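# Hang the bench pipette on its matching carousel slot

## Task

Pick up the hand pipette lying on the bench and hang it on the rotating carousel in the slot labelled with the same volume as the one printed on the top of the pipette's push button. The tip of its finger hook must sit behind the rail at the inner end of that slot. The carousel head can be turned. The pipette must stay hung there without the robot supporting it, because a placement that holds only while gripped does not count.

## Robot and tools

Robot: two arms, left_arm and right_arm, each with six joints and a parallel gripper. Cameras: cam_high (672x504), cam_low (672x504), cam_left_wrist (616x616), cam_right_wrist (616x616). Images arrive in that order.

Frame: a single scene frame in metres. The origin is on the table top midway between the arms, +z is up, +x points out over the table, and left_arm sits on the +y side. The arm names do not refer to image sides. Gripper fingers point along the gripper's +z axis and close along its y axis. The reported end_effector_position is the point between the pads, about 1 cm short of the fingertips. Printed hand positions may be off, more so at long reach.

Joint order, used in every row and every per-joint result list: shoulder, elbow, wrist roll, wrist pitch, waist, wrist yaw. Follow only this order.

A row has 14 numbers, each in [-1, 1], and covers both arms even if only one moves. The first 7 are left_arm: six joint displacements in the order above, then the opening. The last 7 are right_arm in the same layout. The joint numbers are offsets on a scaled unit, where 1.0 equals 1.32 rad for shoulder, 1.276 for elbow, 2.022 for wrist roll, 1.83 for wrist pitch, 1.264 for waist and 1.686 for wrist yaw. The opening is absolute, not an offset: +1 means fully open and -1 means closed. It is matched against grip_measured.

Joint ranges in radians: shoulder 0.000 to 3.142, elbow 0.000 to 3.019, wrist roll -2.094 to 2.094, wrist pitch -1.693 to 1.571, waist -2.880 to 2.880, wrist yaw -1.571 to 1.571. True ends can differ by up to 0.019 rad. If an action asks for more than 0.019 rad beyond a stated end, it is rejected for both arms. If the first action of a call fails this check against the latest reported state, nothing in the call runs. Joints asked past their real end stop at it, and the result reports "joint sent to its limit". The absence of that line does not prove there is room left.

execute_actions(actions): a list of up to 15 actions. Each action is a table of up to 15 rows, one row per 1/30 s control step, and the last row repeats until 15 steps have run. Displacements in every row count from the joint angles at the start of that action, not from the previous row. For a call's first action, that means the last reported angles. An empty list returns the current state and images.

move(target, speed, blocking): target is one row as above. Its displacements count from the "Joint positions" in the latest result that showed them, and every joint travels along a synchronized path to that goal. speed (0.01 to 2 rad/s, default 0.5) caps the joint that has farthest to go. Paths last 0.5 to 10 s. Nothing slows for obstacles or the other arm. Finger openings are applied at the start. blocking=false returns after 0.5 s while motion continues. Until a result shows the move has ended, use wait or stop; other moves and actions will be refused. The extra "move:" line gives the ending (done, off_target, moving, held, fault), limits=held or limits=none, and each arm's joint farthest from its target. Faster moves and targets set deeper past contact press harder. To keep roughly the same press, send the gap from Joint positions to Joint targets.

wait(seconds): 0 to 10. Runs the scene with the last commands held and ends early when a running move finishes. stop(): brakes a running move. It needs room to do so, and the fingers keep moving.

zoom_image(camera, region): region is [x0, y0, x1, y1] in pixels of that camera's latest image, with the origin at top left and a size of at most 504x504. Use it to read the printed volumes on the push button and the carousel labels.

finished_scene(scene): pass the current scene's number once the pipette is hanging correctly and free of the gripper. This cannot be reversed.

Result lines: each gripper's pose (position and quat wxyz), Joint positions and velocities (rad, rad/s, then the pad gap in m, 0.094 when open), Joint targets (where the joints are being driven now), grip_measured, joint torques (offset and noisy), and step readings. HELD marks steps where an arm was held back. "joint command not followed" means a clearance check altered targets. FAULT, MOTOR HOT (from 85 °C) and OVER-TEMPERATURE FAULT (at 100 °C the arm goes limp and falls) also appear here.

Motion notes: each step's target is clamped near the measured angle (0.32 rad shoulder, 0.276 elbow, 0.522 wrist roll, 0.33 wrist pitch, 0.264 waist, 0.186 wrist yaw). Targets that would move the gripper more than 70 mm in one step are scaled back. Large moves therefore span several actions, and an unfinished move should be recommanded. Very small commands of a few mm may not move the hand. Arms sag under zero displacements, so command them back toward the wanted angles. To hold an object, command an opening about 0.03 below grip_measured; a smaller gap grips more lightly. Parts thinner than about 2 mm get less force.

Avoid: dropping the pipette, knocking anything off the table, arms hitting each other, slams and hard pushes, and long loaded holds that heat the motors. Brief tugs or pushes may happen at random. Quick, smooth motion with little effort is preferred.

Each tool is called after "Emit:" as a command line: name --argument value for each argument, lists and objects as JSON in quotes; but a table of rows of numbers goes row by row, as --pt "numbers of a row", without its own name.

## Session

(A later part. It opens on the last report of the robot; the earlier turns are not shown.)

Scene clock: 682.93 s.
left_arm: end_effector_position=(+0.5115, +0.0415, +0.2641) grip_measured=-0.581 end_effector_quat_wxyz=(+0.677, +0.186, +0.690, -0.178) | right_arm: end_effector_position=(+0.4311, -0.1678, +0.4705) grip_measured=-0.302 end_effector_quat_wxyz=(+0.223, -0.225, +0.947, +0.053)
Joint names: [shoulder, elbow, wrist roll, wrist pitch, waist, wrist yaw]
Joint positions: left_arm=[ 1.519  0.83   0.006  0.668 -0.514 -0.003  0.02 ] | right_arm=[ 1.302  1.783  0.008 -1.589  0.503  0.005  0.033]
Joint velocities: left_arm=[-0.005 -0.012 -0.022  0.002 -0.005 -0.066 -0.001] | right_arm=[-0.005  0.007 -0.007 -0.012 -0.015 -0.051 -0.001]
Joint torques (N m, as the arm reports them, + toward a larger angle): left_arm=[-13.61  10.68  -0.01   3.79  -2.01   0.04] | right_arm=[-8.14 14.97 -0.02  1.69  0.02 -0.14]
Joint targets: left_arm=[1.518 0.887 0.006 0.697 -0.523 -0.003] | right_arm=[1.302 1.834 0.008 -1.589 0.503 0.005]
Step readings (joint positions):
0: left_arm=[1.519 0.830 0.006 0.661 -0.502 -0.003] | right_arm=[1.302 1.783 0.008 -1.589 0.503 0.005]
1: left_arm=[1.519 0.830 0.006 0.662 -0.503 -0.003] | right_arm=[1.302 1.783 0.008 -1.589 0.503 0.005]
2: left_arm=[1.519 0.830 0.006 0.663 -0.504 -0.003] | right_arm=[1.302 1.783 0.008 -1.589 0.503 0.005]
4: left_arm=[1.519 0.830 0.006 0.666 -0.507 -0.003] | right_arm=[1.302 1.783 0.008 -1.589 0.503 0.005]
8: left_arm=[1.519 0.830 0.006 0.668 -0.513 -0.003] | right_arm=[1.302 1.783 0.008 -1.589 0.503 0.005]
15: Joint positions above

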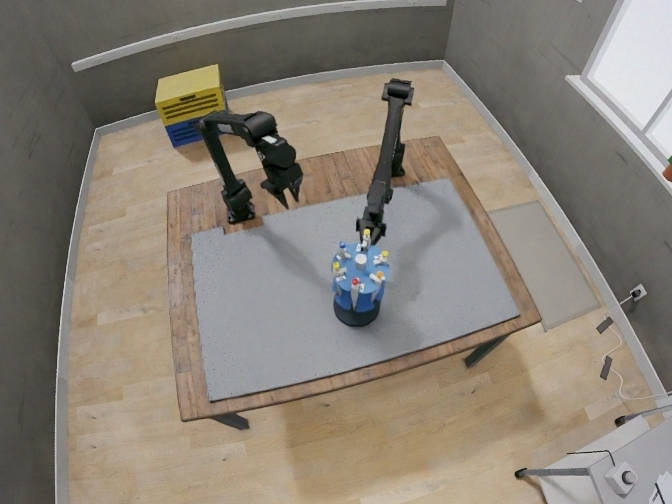

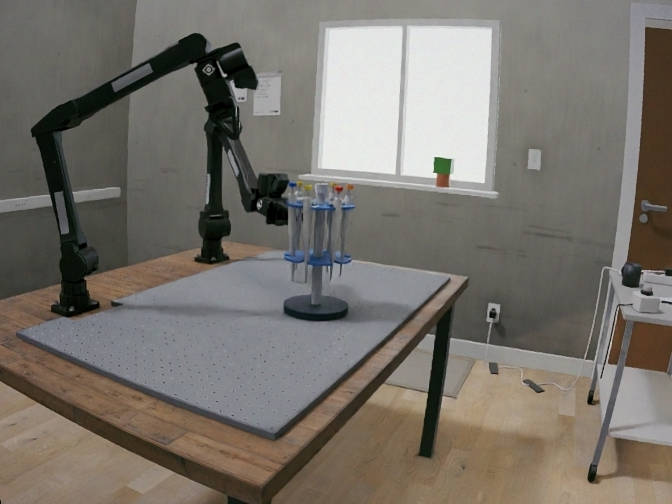

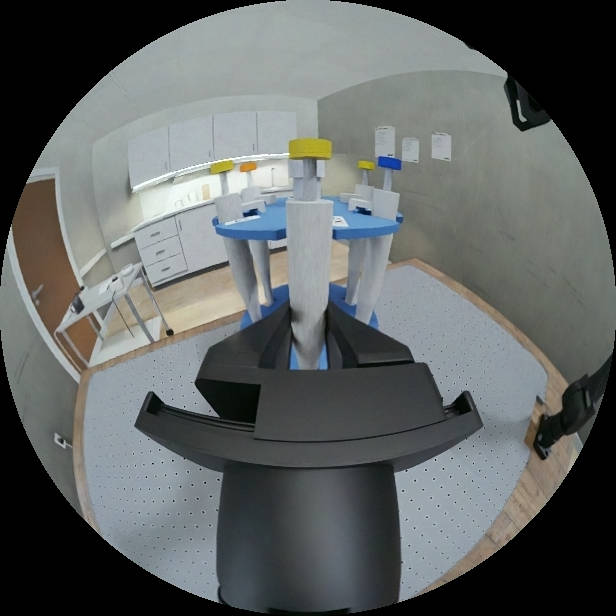

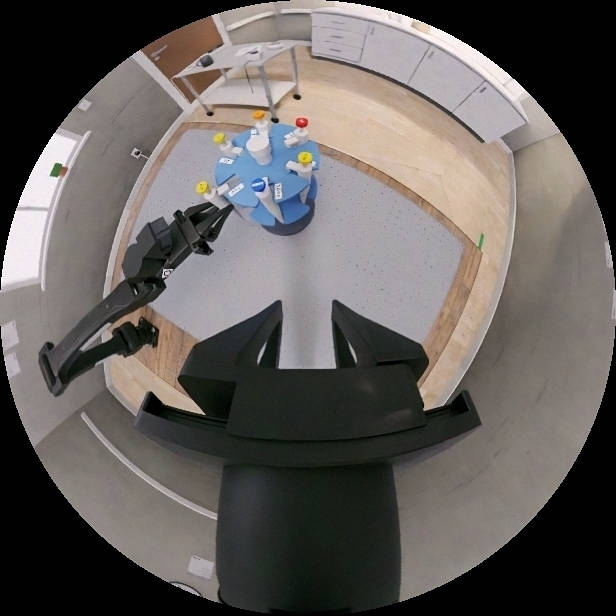

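Emit:
move --target '[0.021,0.08,0,0.02,-0.005,0,-0.63, 0.226,0.25,0,-0.05,0.1,0,-0.3]' --speed 0.3

Scene clock: 697.17 s.
left_arm: end_effector_position=(+0.5231, +0.0348, +0.2737) grip_measured=-0.581 end_effector_quat_wxyz=(+0.685, +0.183, +0.681, -0.180) | right_arm: end_effector_position=(+0.4808, -0.0696, +0.4428) grip_measured=-0.302 end_effector_quat_wxyz=(+0.166, -0.286, +0.942, +0.049)
Joint names: [shoulder, elbow, wrist roll, wrist pitch, waist, wrist yaw]
Joint positions: left_arm=[ 1.543  0.87   0.006  0.677 -0.514 -0.003  0.02 ] | right_arm=[ 1.599  2.05   0.008 -1.674  0.626  0.005  0.033]
Joint velocities: left_arm=[ 0.005 -0.002 -0.051 -0.012  0.015 -0.007  0.001] | right_arm=[ 0.015  0.012 -0.007 -0.002 -0.005 -0.051  0.   ]
Joint torques (N m, as the arm reports them, + toward a larger angle): left_arm=[-13.91  10.98   0.     3.71  -1.82   0.05] | right_arm=[-12.5   14.95  -0.02   1.04   0.4   -0.15]
Joint targets: left_arm=[1.546 0.931 0.006 0.705 -0.520 -0.003] | right_arm=[1.600 2.102 0.008 -1.681 0.629 0.005]
move: off_target (left_arm, right_arm); limits=none; left_arm: farthest joint: the elbow, 0.062 radians from its target (0.103 radians at the start); right_arm: farthest joint: the elbow, 0.052 radians from its target (0.319 radians at the start)

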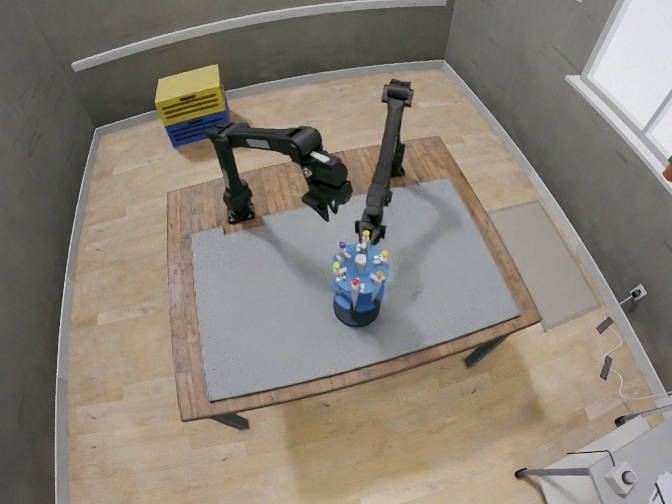

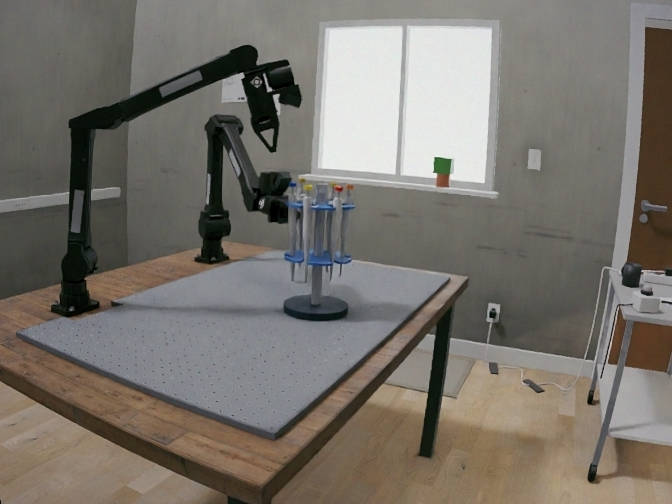

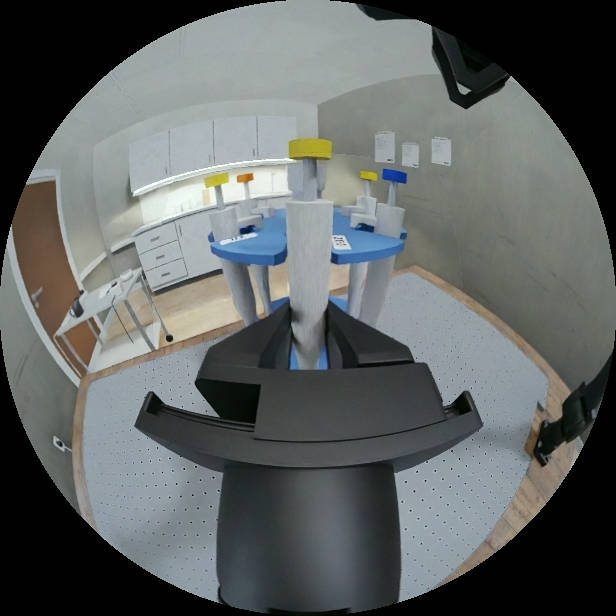

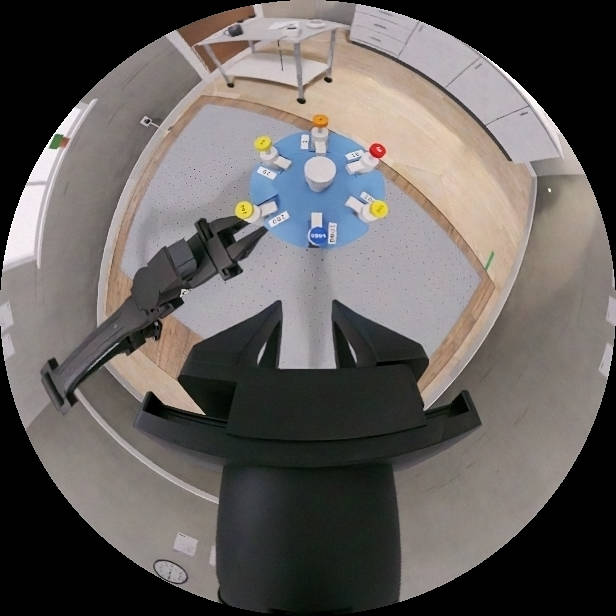

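Emit:
zoom_image --camera "cam_right_wrist" --region '[225, 130, 325, 240]'

Emit:
zoom_image --camera "cam_right_wrist" --region '[320, 130, 410, 240]'

Emit:
zoom_image --camera "cam_low" --region '[250, 165, 350, 245]'

Region (225, 130, 325, 240) of cam_right_wrist's 616x616 image, scaled by 4.582, with more detail than that image has; it fills the left 458 columns of this view, and the rest is white.

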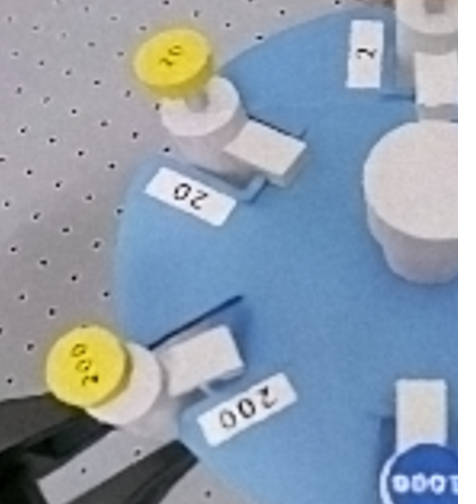

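Region (320, 130, 410, 240) of cam_right_wrist's 616x616 image, scaled by 4.582, with more detail than that image has; it fills the left 412 columns of this view, and the rest is white.

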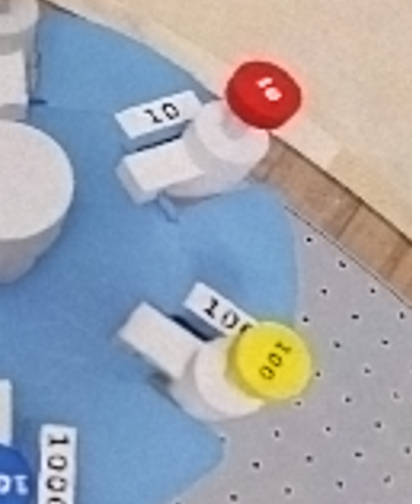

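Region (250, 165, 350, 245) of cam_low's 672x504 image, scaled by 5.040, with more detail than that image has; it fills the top 403 rows of this view, and the rest is white.

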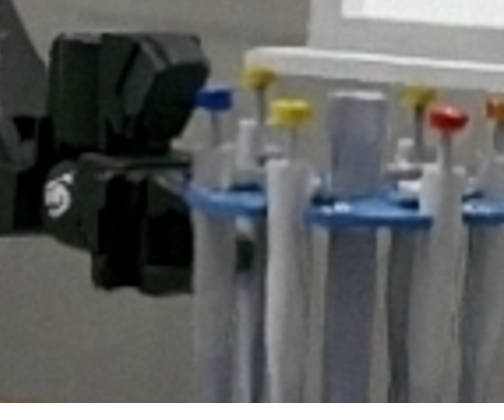

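Emit:
move --target '[0.032,0.088,0,-0.011,-0.003,0,-0.63, 0,0.04,0,0,0,0,-0.3]' --speed 0.1

Emit:
zoom_image --camera "cam_right_wrist" --region '[225, 130, 325, 240]'

Emit:
zoom_image --camera "cam_low" --region '[250, 165, 360, 285]'

Scene clock: 720.90 s.
left_arm: end_effector_position=(+0.5356, +0.0273, +0.2662) grip_measured=-0.581 end_effector_quat_wxyz=(+0.679, +0.185, +0.687, -0.179) | right_arm: end_effector_position=(+0.4808, -0.0696, +0.4428) grip_measured=-0.302 end_effector_quat_wxyz=(+0.166, -0.286, +0.942, +0.049)
Joint names: [shoulder, elbow, wrist roll, wrist pitch, waist, wrist yaw]
Joint positions: left_arm=[ 1.583  0.908  0.006  0.661 -0.514 -0.003  0.02 ] | right_arm=[ 1.599  2.05   0.008 -1.674  0.626  0.005  0.033]
Joint velocities: left_arm=[-0.005 -0.017 -0.051 -0.007  0.005 -0.007 -0.001] | right_arm=[-0.005  0.002  0.022  0.027 -0.005 -0.022 -0.   ]
Joint torques (N m, as the arm reports them, + toward a larger angle): left_arm=[-14.65  12.09   0.     2.18  -1.49   0.05] | right_arm=[-12.54  14.94  -0.02   1.49   0.06  -0.15]
Joint targets: left_arm=[1.586 0.983 0.006 0.657 -0.518 -0.003] | right_arm=[1.599 2.101 0.008 -1.674 0.626 0.005]
move: off_target (left_arm, right_arm); limits=none; left_arm: farthest joint: the elbow, 0.074 radians from its target (0.112 radians at the start); right_arm: farthest joint: the elbow, 0.051 radians from its target (0.051 radians at the start)

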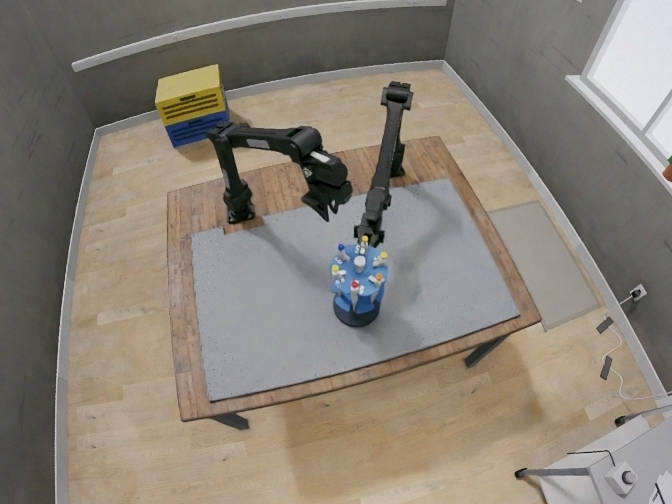

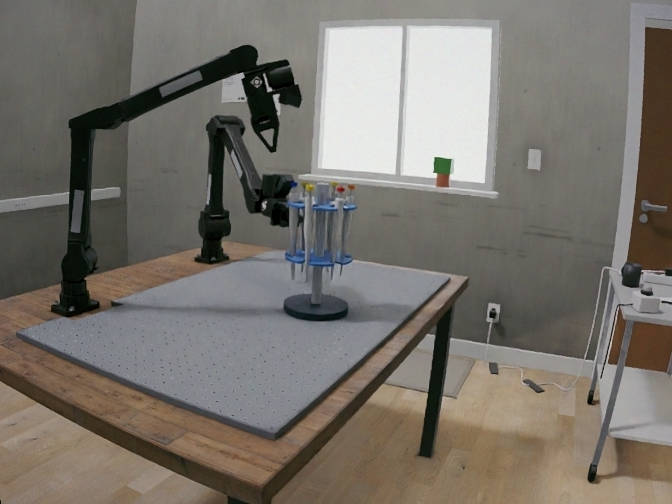

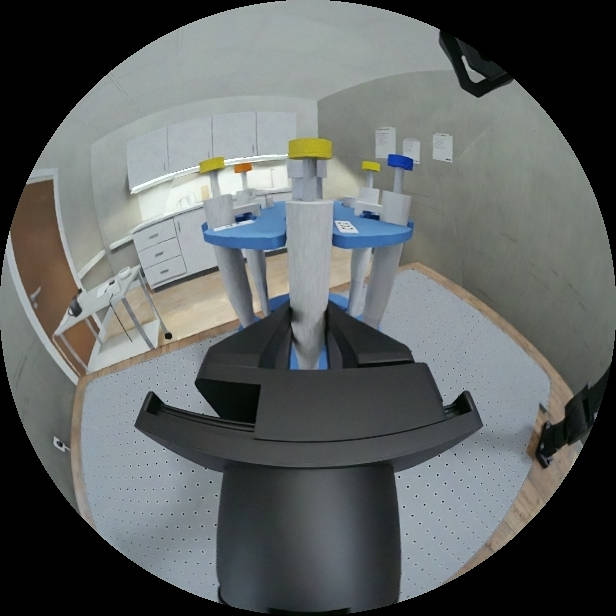

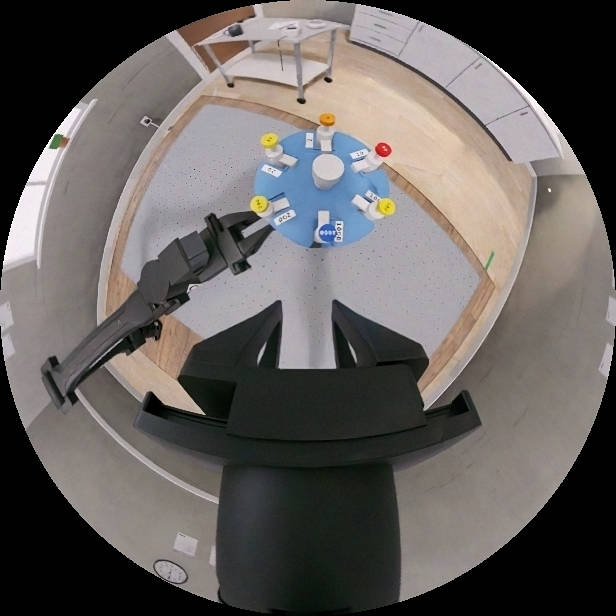

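Region (225, 130, 325, 240) of cam_right_wrist's 616x616 image, scaled by 4.582, with more detail than that image has; it fills the left 458 columns of this view, and the rest is white.

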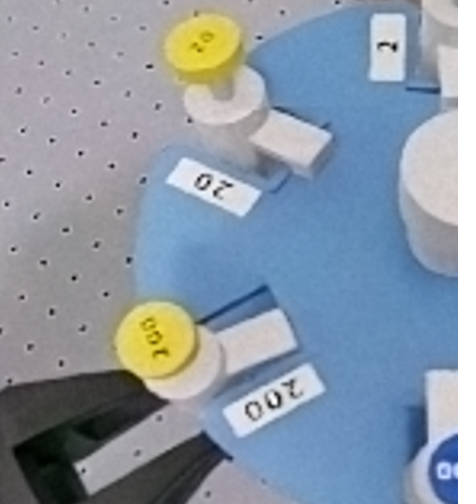

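Region (250, 165, 360, 285) of cam_low's 672x504 image, scaled by 4.200, with more detail than that image has; it fills the left 462 columns of this view, and the rest is white.

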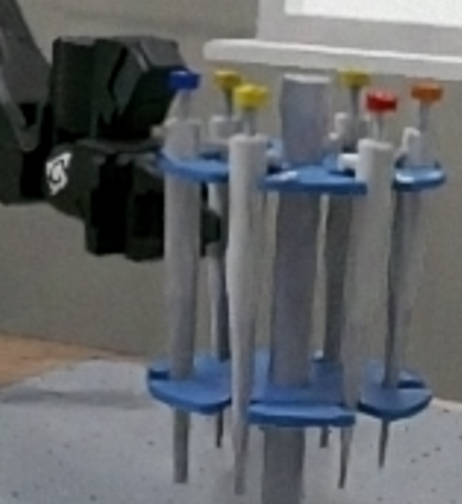

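Emit:
move --target '[-0.027,0.05,0,0.022,-0.003,0,-0.63, 0,0.04,0,0,0,0,-0.3]' --speed 0.05

Emit:
zoom_image --camera "cam_right_wrist" --region '[225, 130, 325, 240]'

Emit:
zoom_image --camera "cam_low" --region '[250, 165, 360, 285]'

Scene clock: 736.93 s.
left_arm: end_effector_position=(+0.5347, +0.0278, +0.2728) grip_measured=-0.581 end_effector_quat_wxyz=(+0.685, +0.184, +0.682, -0.180) | right_arm: end_effector_position=(+0.4808, -0.0696, +0.4428) grip_measured=-0.302 end_effector_quat_wxyz=(+0.166, -0.286, +0.942, +0.049)
Joint names: [shoulder, elbow, wrist roll, wrist pitch, waist, wrist yaw]
Joint positions: left_arm=[ 1.576  0.908  0.006  0.67  -0.514 -0.003  0.02 ] | right_arm=[ 1.599  2.05   0.008 -1.674  0.626  0.005  0.033]
Joint velocities: left_arm=[-0.015 -0.022 -0.037 -0.002  0.005 -0.022  0.001] | right_arm=[-0.005 -0.002  0.037 -0.002 -0.005 -0.007  0.001]
Joint torques (N m, as the arm reports them, + toward a larger angle): left_arm=[-17.19  11.27  -0.01   3.9   -1.53   0.04] | right_arm=[-12.58  14.9   -0.03   1.49  -0.06  -0.13]
Joint targets: left_arm=[1.547 0.972 0.006 0.702 -0.518 -0.003] | right_arm=[1.599 2.101 0.008 -1.674 0.626 0.005]
move: off_target (left_arm, right_arm); limits=none; left_arm: farthest joint: the elbow, 0.064 radians from its target (0.064 radians at the start); right_arm: farthest joint: the elbow, 0.051 radians from its target (0.051 radians at the start)

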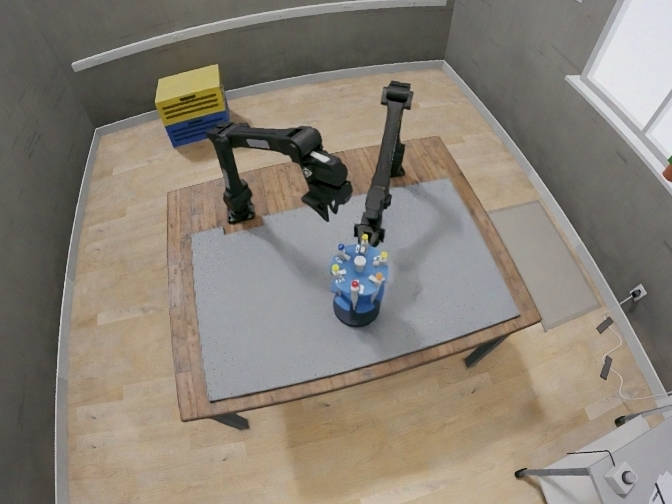

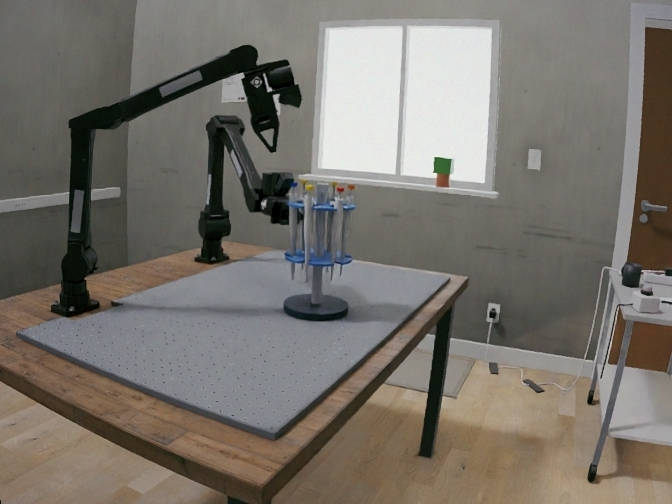

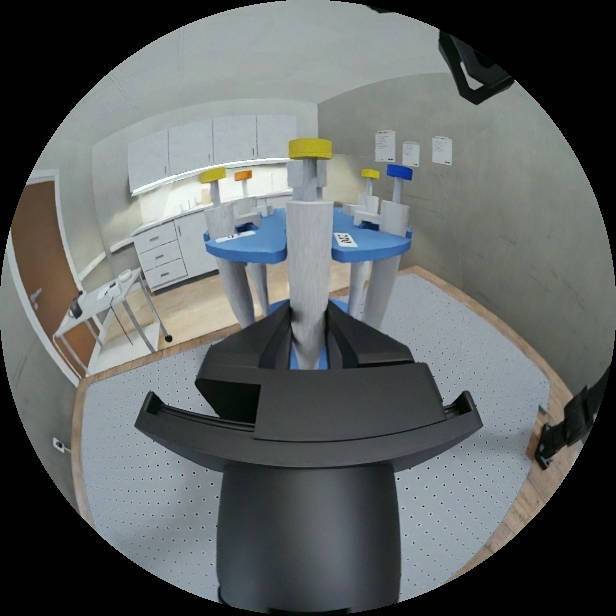

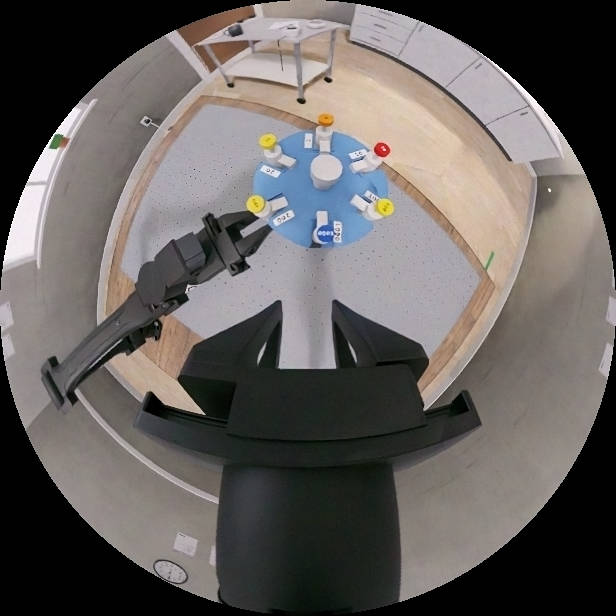

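Region (225, 130, 325, 240) of cam_right_wrist's 616x616 image, scaled by 4.582, with more detail than that image has; it fills the left 458 columns of this view, and the rest is white.

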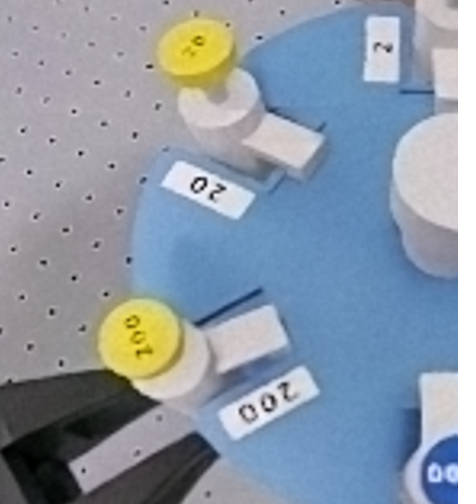

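Region (250, 165, 360, 285) of cam_low's 672x504 image, scaled by 4.200, with more detail than that image has; it fills the left 462 columns of this view, and the rest is white.

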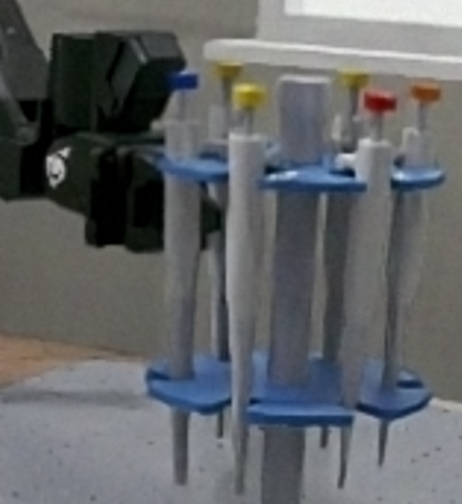

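Emit:
move --target '[-0.031,0.05,0,0.015,-0.003,0,-0.63, 0,0.04,0,0,0,0,-0.3]' --speed 0.05

Emit:
zoom_image --camera "cam_right_wrist" --region '[225, 130, 325, 240]'

Emit:
zoom_image --camera "cam_low" --region '[250, 165, 360, 285]'

Scene clock: 751.13 s.
left_arm: end_effector_position=(+0.5326, +0.0290, +0.2829) grip_measured=-0.581 end_effector_quat_wxyz=(+0.690, +0.182, +0.676, -0.182) | right_arm: end_effector_position=(+0.4808, -0.0696, +0.4428) grip_measured=-0.302 end_effector_quat_wxyz=(+0.166, -0.286, +0.942, +0.049)
Joint names: [shoulder, elbow, wrist roll, wrist pitch, waist, wrist yaw]
Joint positions: left_arm=[ 1.559  0.908  0.006  0.67  -0.514 -0.003  0.02 ] | right_arm=[ 1.599  2.05   0.008 -1.674  0.626  0.005  0.033]
Joint velocities: left_arm=[-0.024 -0.002 -0.007  0.007  0.015  0.022  0.001] | right_arm=[-0.005 -0.002 -0.007 -0.022 -0.005  0.007 -0.001]
Joint torques (N m, as the arm reports them, + toward a larger angle): left_arm=[-16.79  11.25  -0.01   3.69  -1.48   0.04] | right_arm=[-12.54  14.92  -0.03   1.49  -0.01  -0.14]
Joint targets: left_arm=[1.535 0.972 0.006 0.697 -0.518 -0.003] | right_arm=[1.599 2.101 0.008 -1.674 0.626 0.005]
move: off_target (left_arm, right_arm); limits=none; left_arm: farthest joint: the elbow, 0.064 radians from its target (0.064 radians at the start); right_arm: farthest joint: the elbow, 0.051 radians from its target (0.051 radians at the start)

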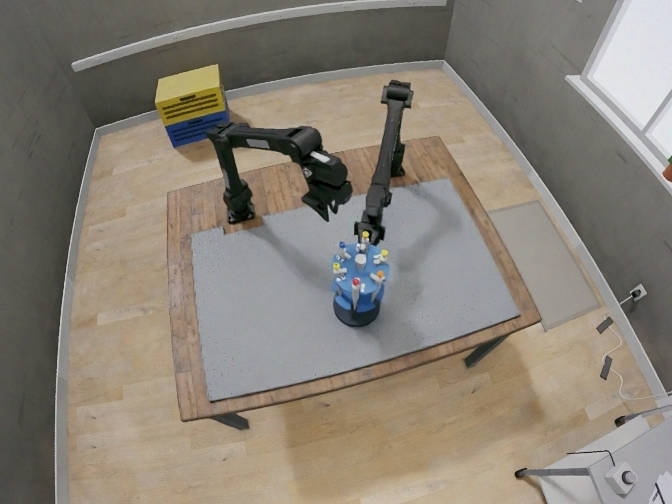

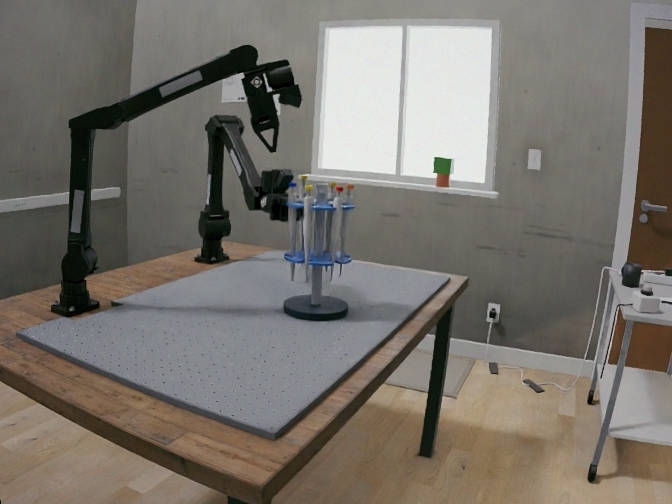

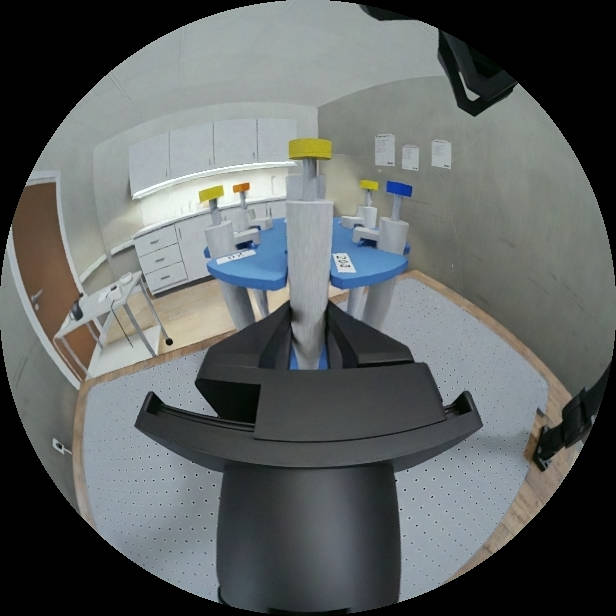

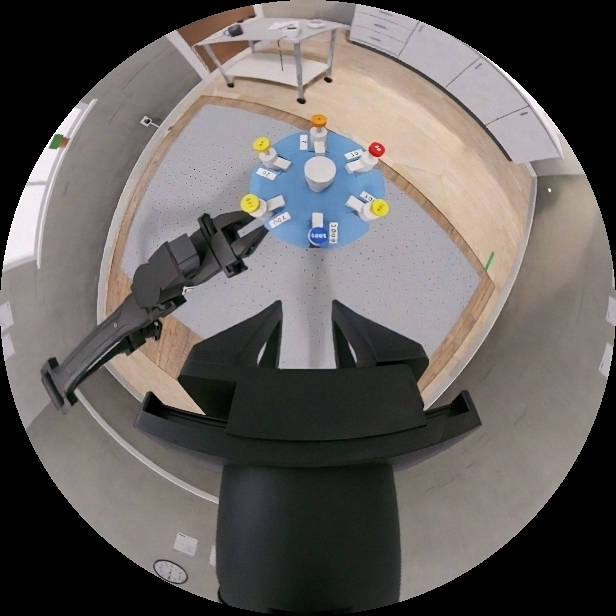

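Region (225, 130, 325, 240) of cam_right_wrist's 616x616 image, scaled by 4.582, with more detail than that image has; it fills the left 458 columns of this view, and the rest is white.

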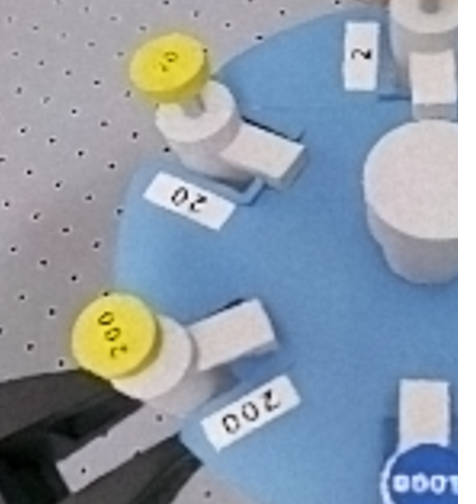

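Region (250, 165, 360, 285) of cam_low's 672x504 image, scaled by 4.200, with more detail than that image has; it fills the left 462 columns of this view, and the rest is white.

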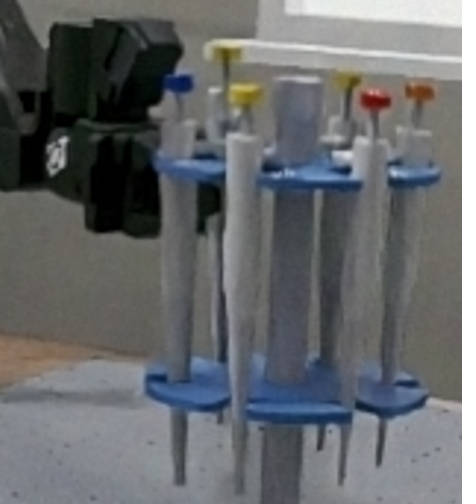

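Emit:
move --target '[0.02,0.062,0,-0.025,-0.003,0,-0.63, 0,0.04,0,0,0,0,-0.3]' --speed 0.06

Emit:
zoom_image --camera "cam_right_wrist" --region '[225, 130, 325, 240]'

Emit:
zoom_image --camera "cam_low" --region '[250, 165, 360, 285]'

Scene clock: 765.13 s.
left_arm: end_effector_position=(+0.5387, +0.0255, +0.2700) grip_measured=-0.581 end_effector_quat_wxyz=(+0.676, +0.186, +0.691, -0.178) | right_arm: end_effector_position=(+0.4808, -0.0696, +0.4428) grip_measured=-0.302 end_effector_quat_wxyz=(+0.166, -0.286, +0.942, +0.049)
Joint names: [shoulder, elbow, wrist roll, wrist pitch, waist, wrist yaw]
Joint positions: left_arm=[ 1.58   0.925  0.006  0.632 -0.514 -0.003  0.02 ] | right_arm=[ 1.599  2.05   0.008 -1.674  0.626  0.005  0.033]
Joint velocities: left_arm=[-0.005 -0.002 -0.066 -0.002 -0.015  0.051 -0.001] | right_arm=[-0.005 -0.007  0.007 -0.017 -0.005 -0.007 -0.001]
Joint torques (N m, as the arm reports them, + toward a larger angle): left_arm=[-14.38  11.18  -0.01   1.97  -1.52   0.04] | right_arm=[-12.5   14.92  -0.02   1.45   0.12  -0.14]
Joint targets: left_arm=[1.586 0.987 0.006 0.624 -0.518 -0.003] | right_arm=[1.599 2.101 0.008 -1.674 0.626 0.005]
move: off_target (left_arm, right_arm); limits=none; left_arm: farthest joint: the elbow, 0.062 radians from its target (0.079 radians at the start); right_arm: farthest joint: the elbow, 0.051 radians from its target (0.051 radians at the start)

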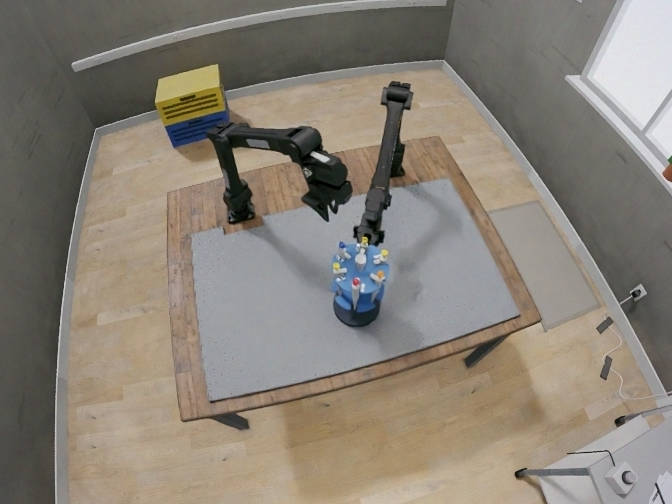

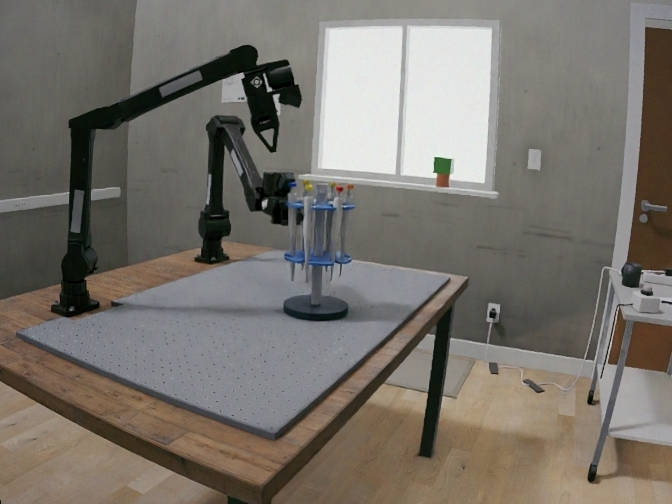

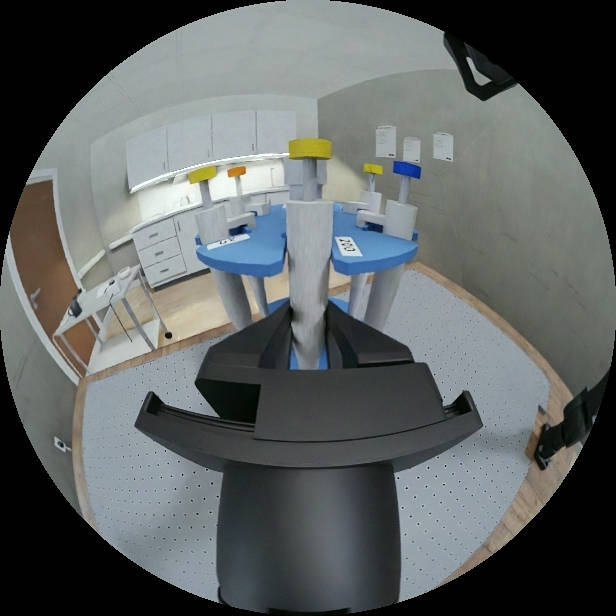

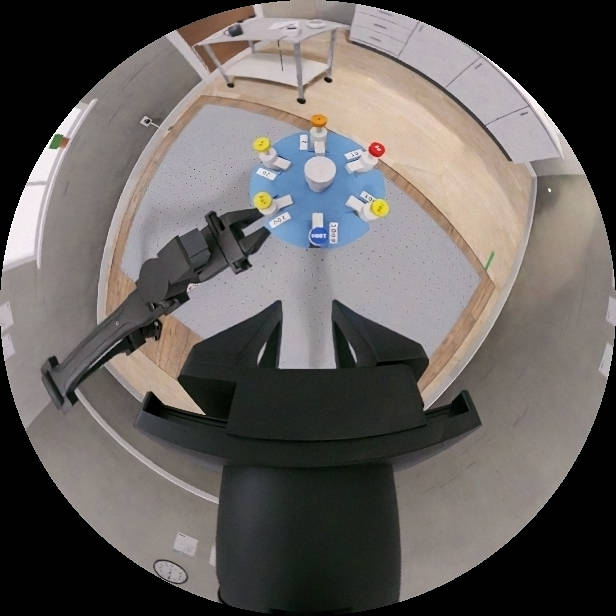

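Region (225, 130, 325, 240) of cam_right_wrist's 616x616 image, scaled by 4.582, with more detail than that image has; it fills the left 458 columns of this view, and the rest is white.

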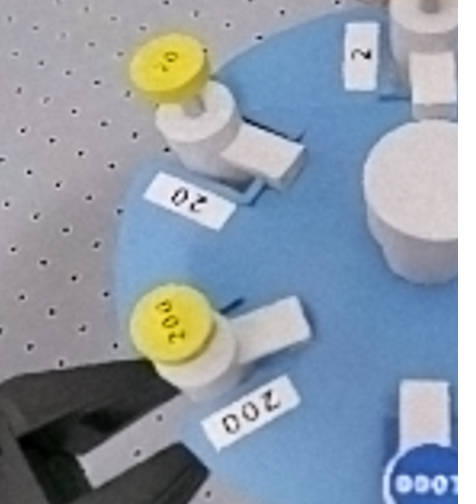

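Region (250, 165, 360, 285) of cam_low's 672x504 image, scaled by 4.200, with more detail than that image has; it fills the left 462 columns of this view, and the rest is white.

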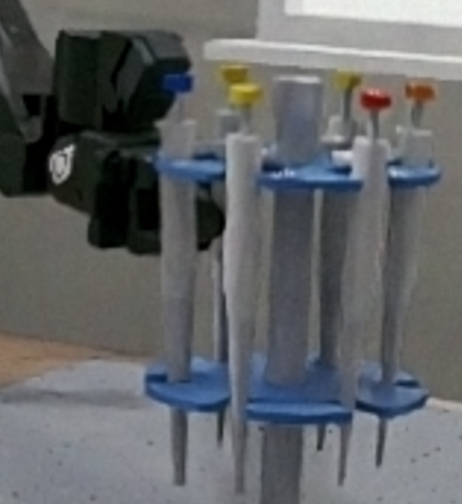

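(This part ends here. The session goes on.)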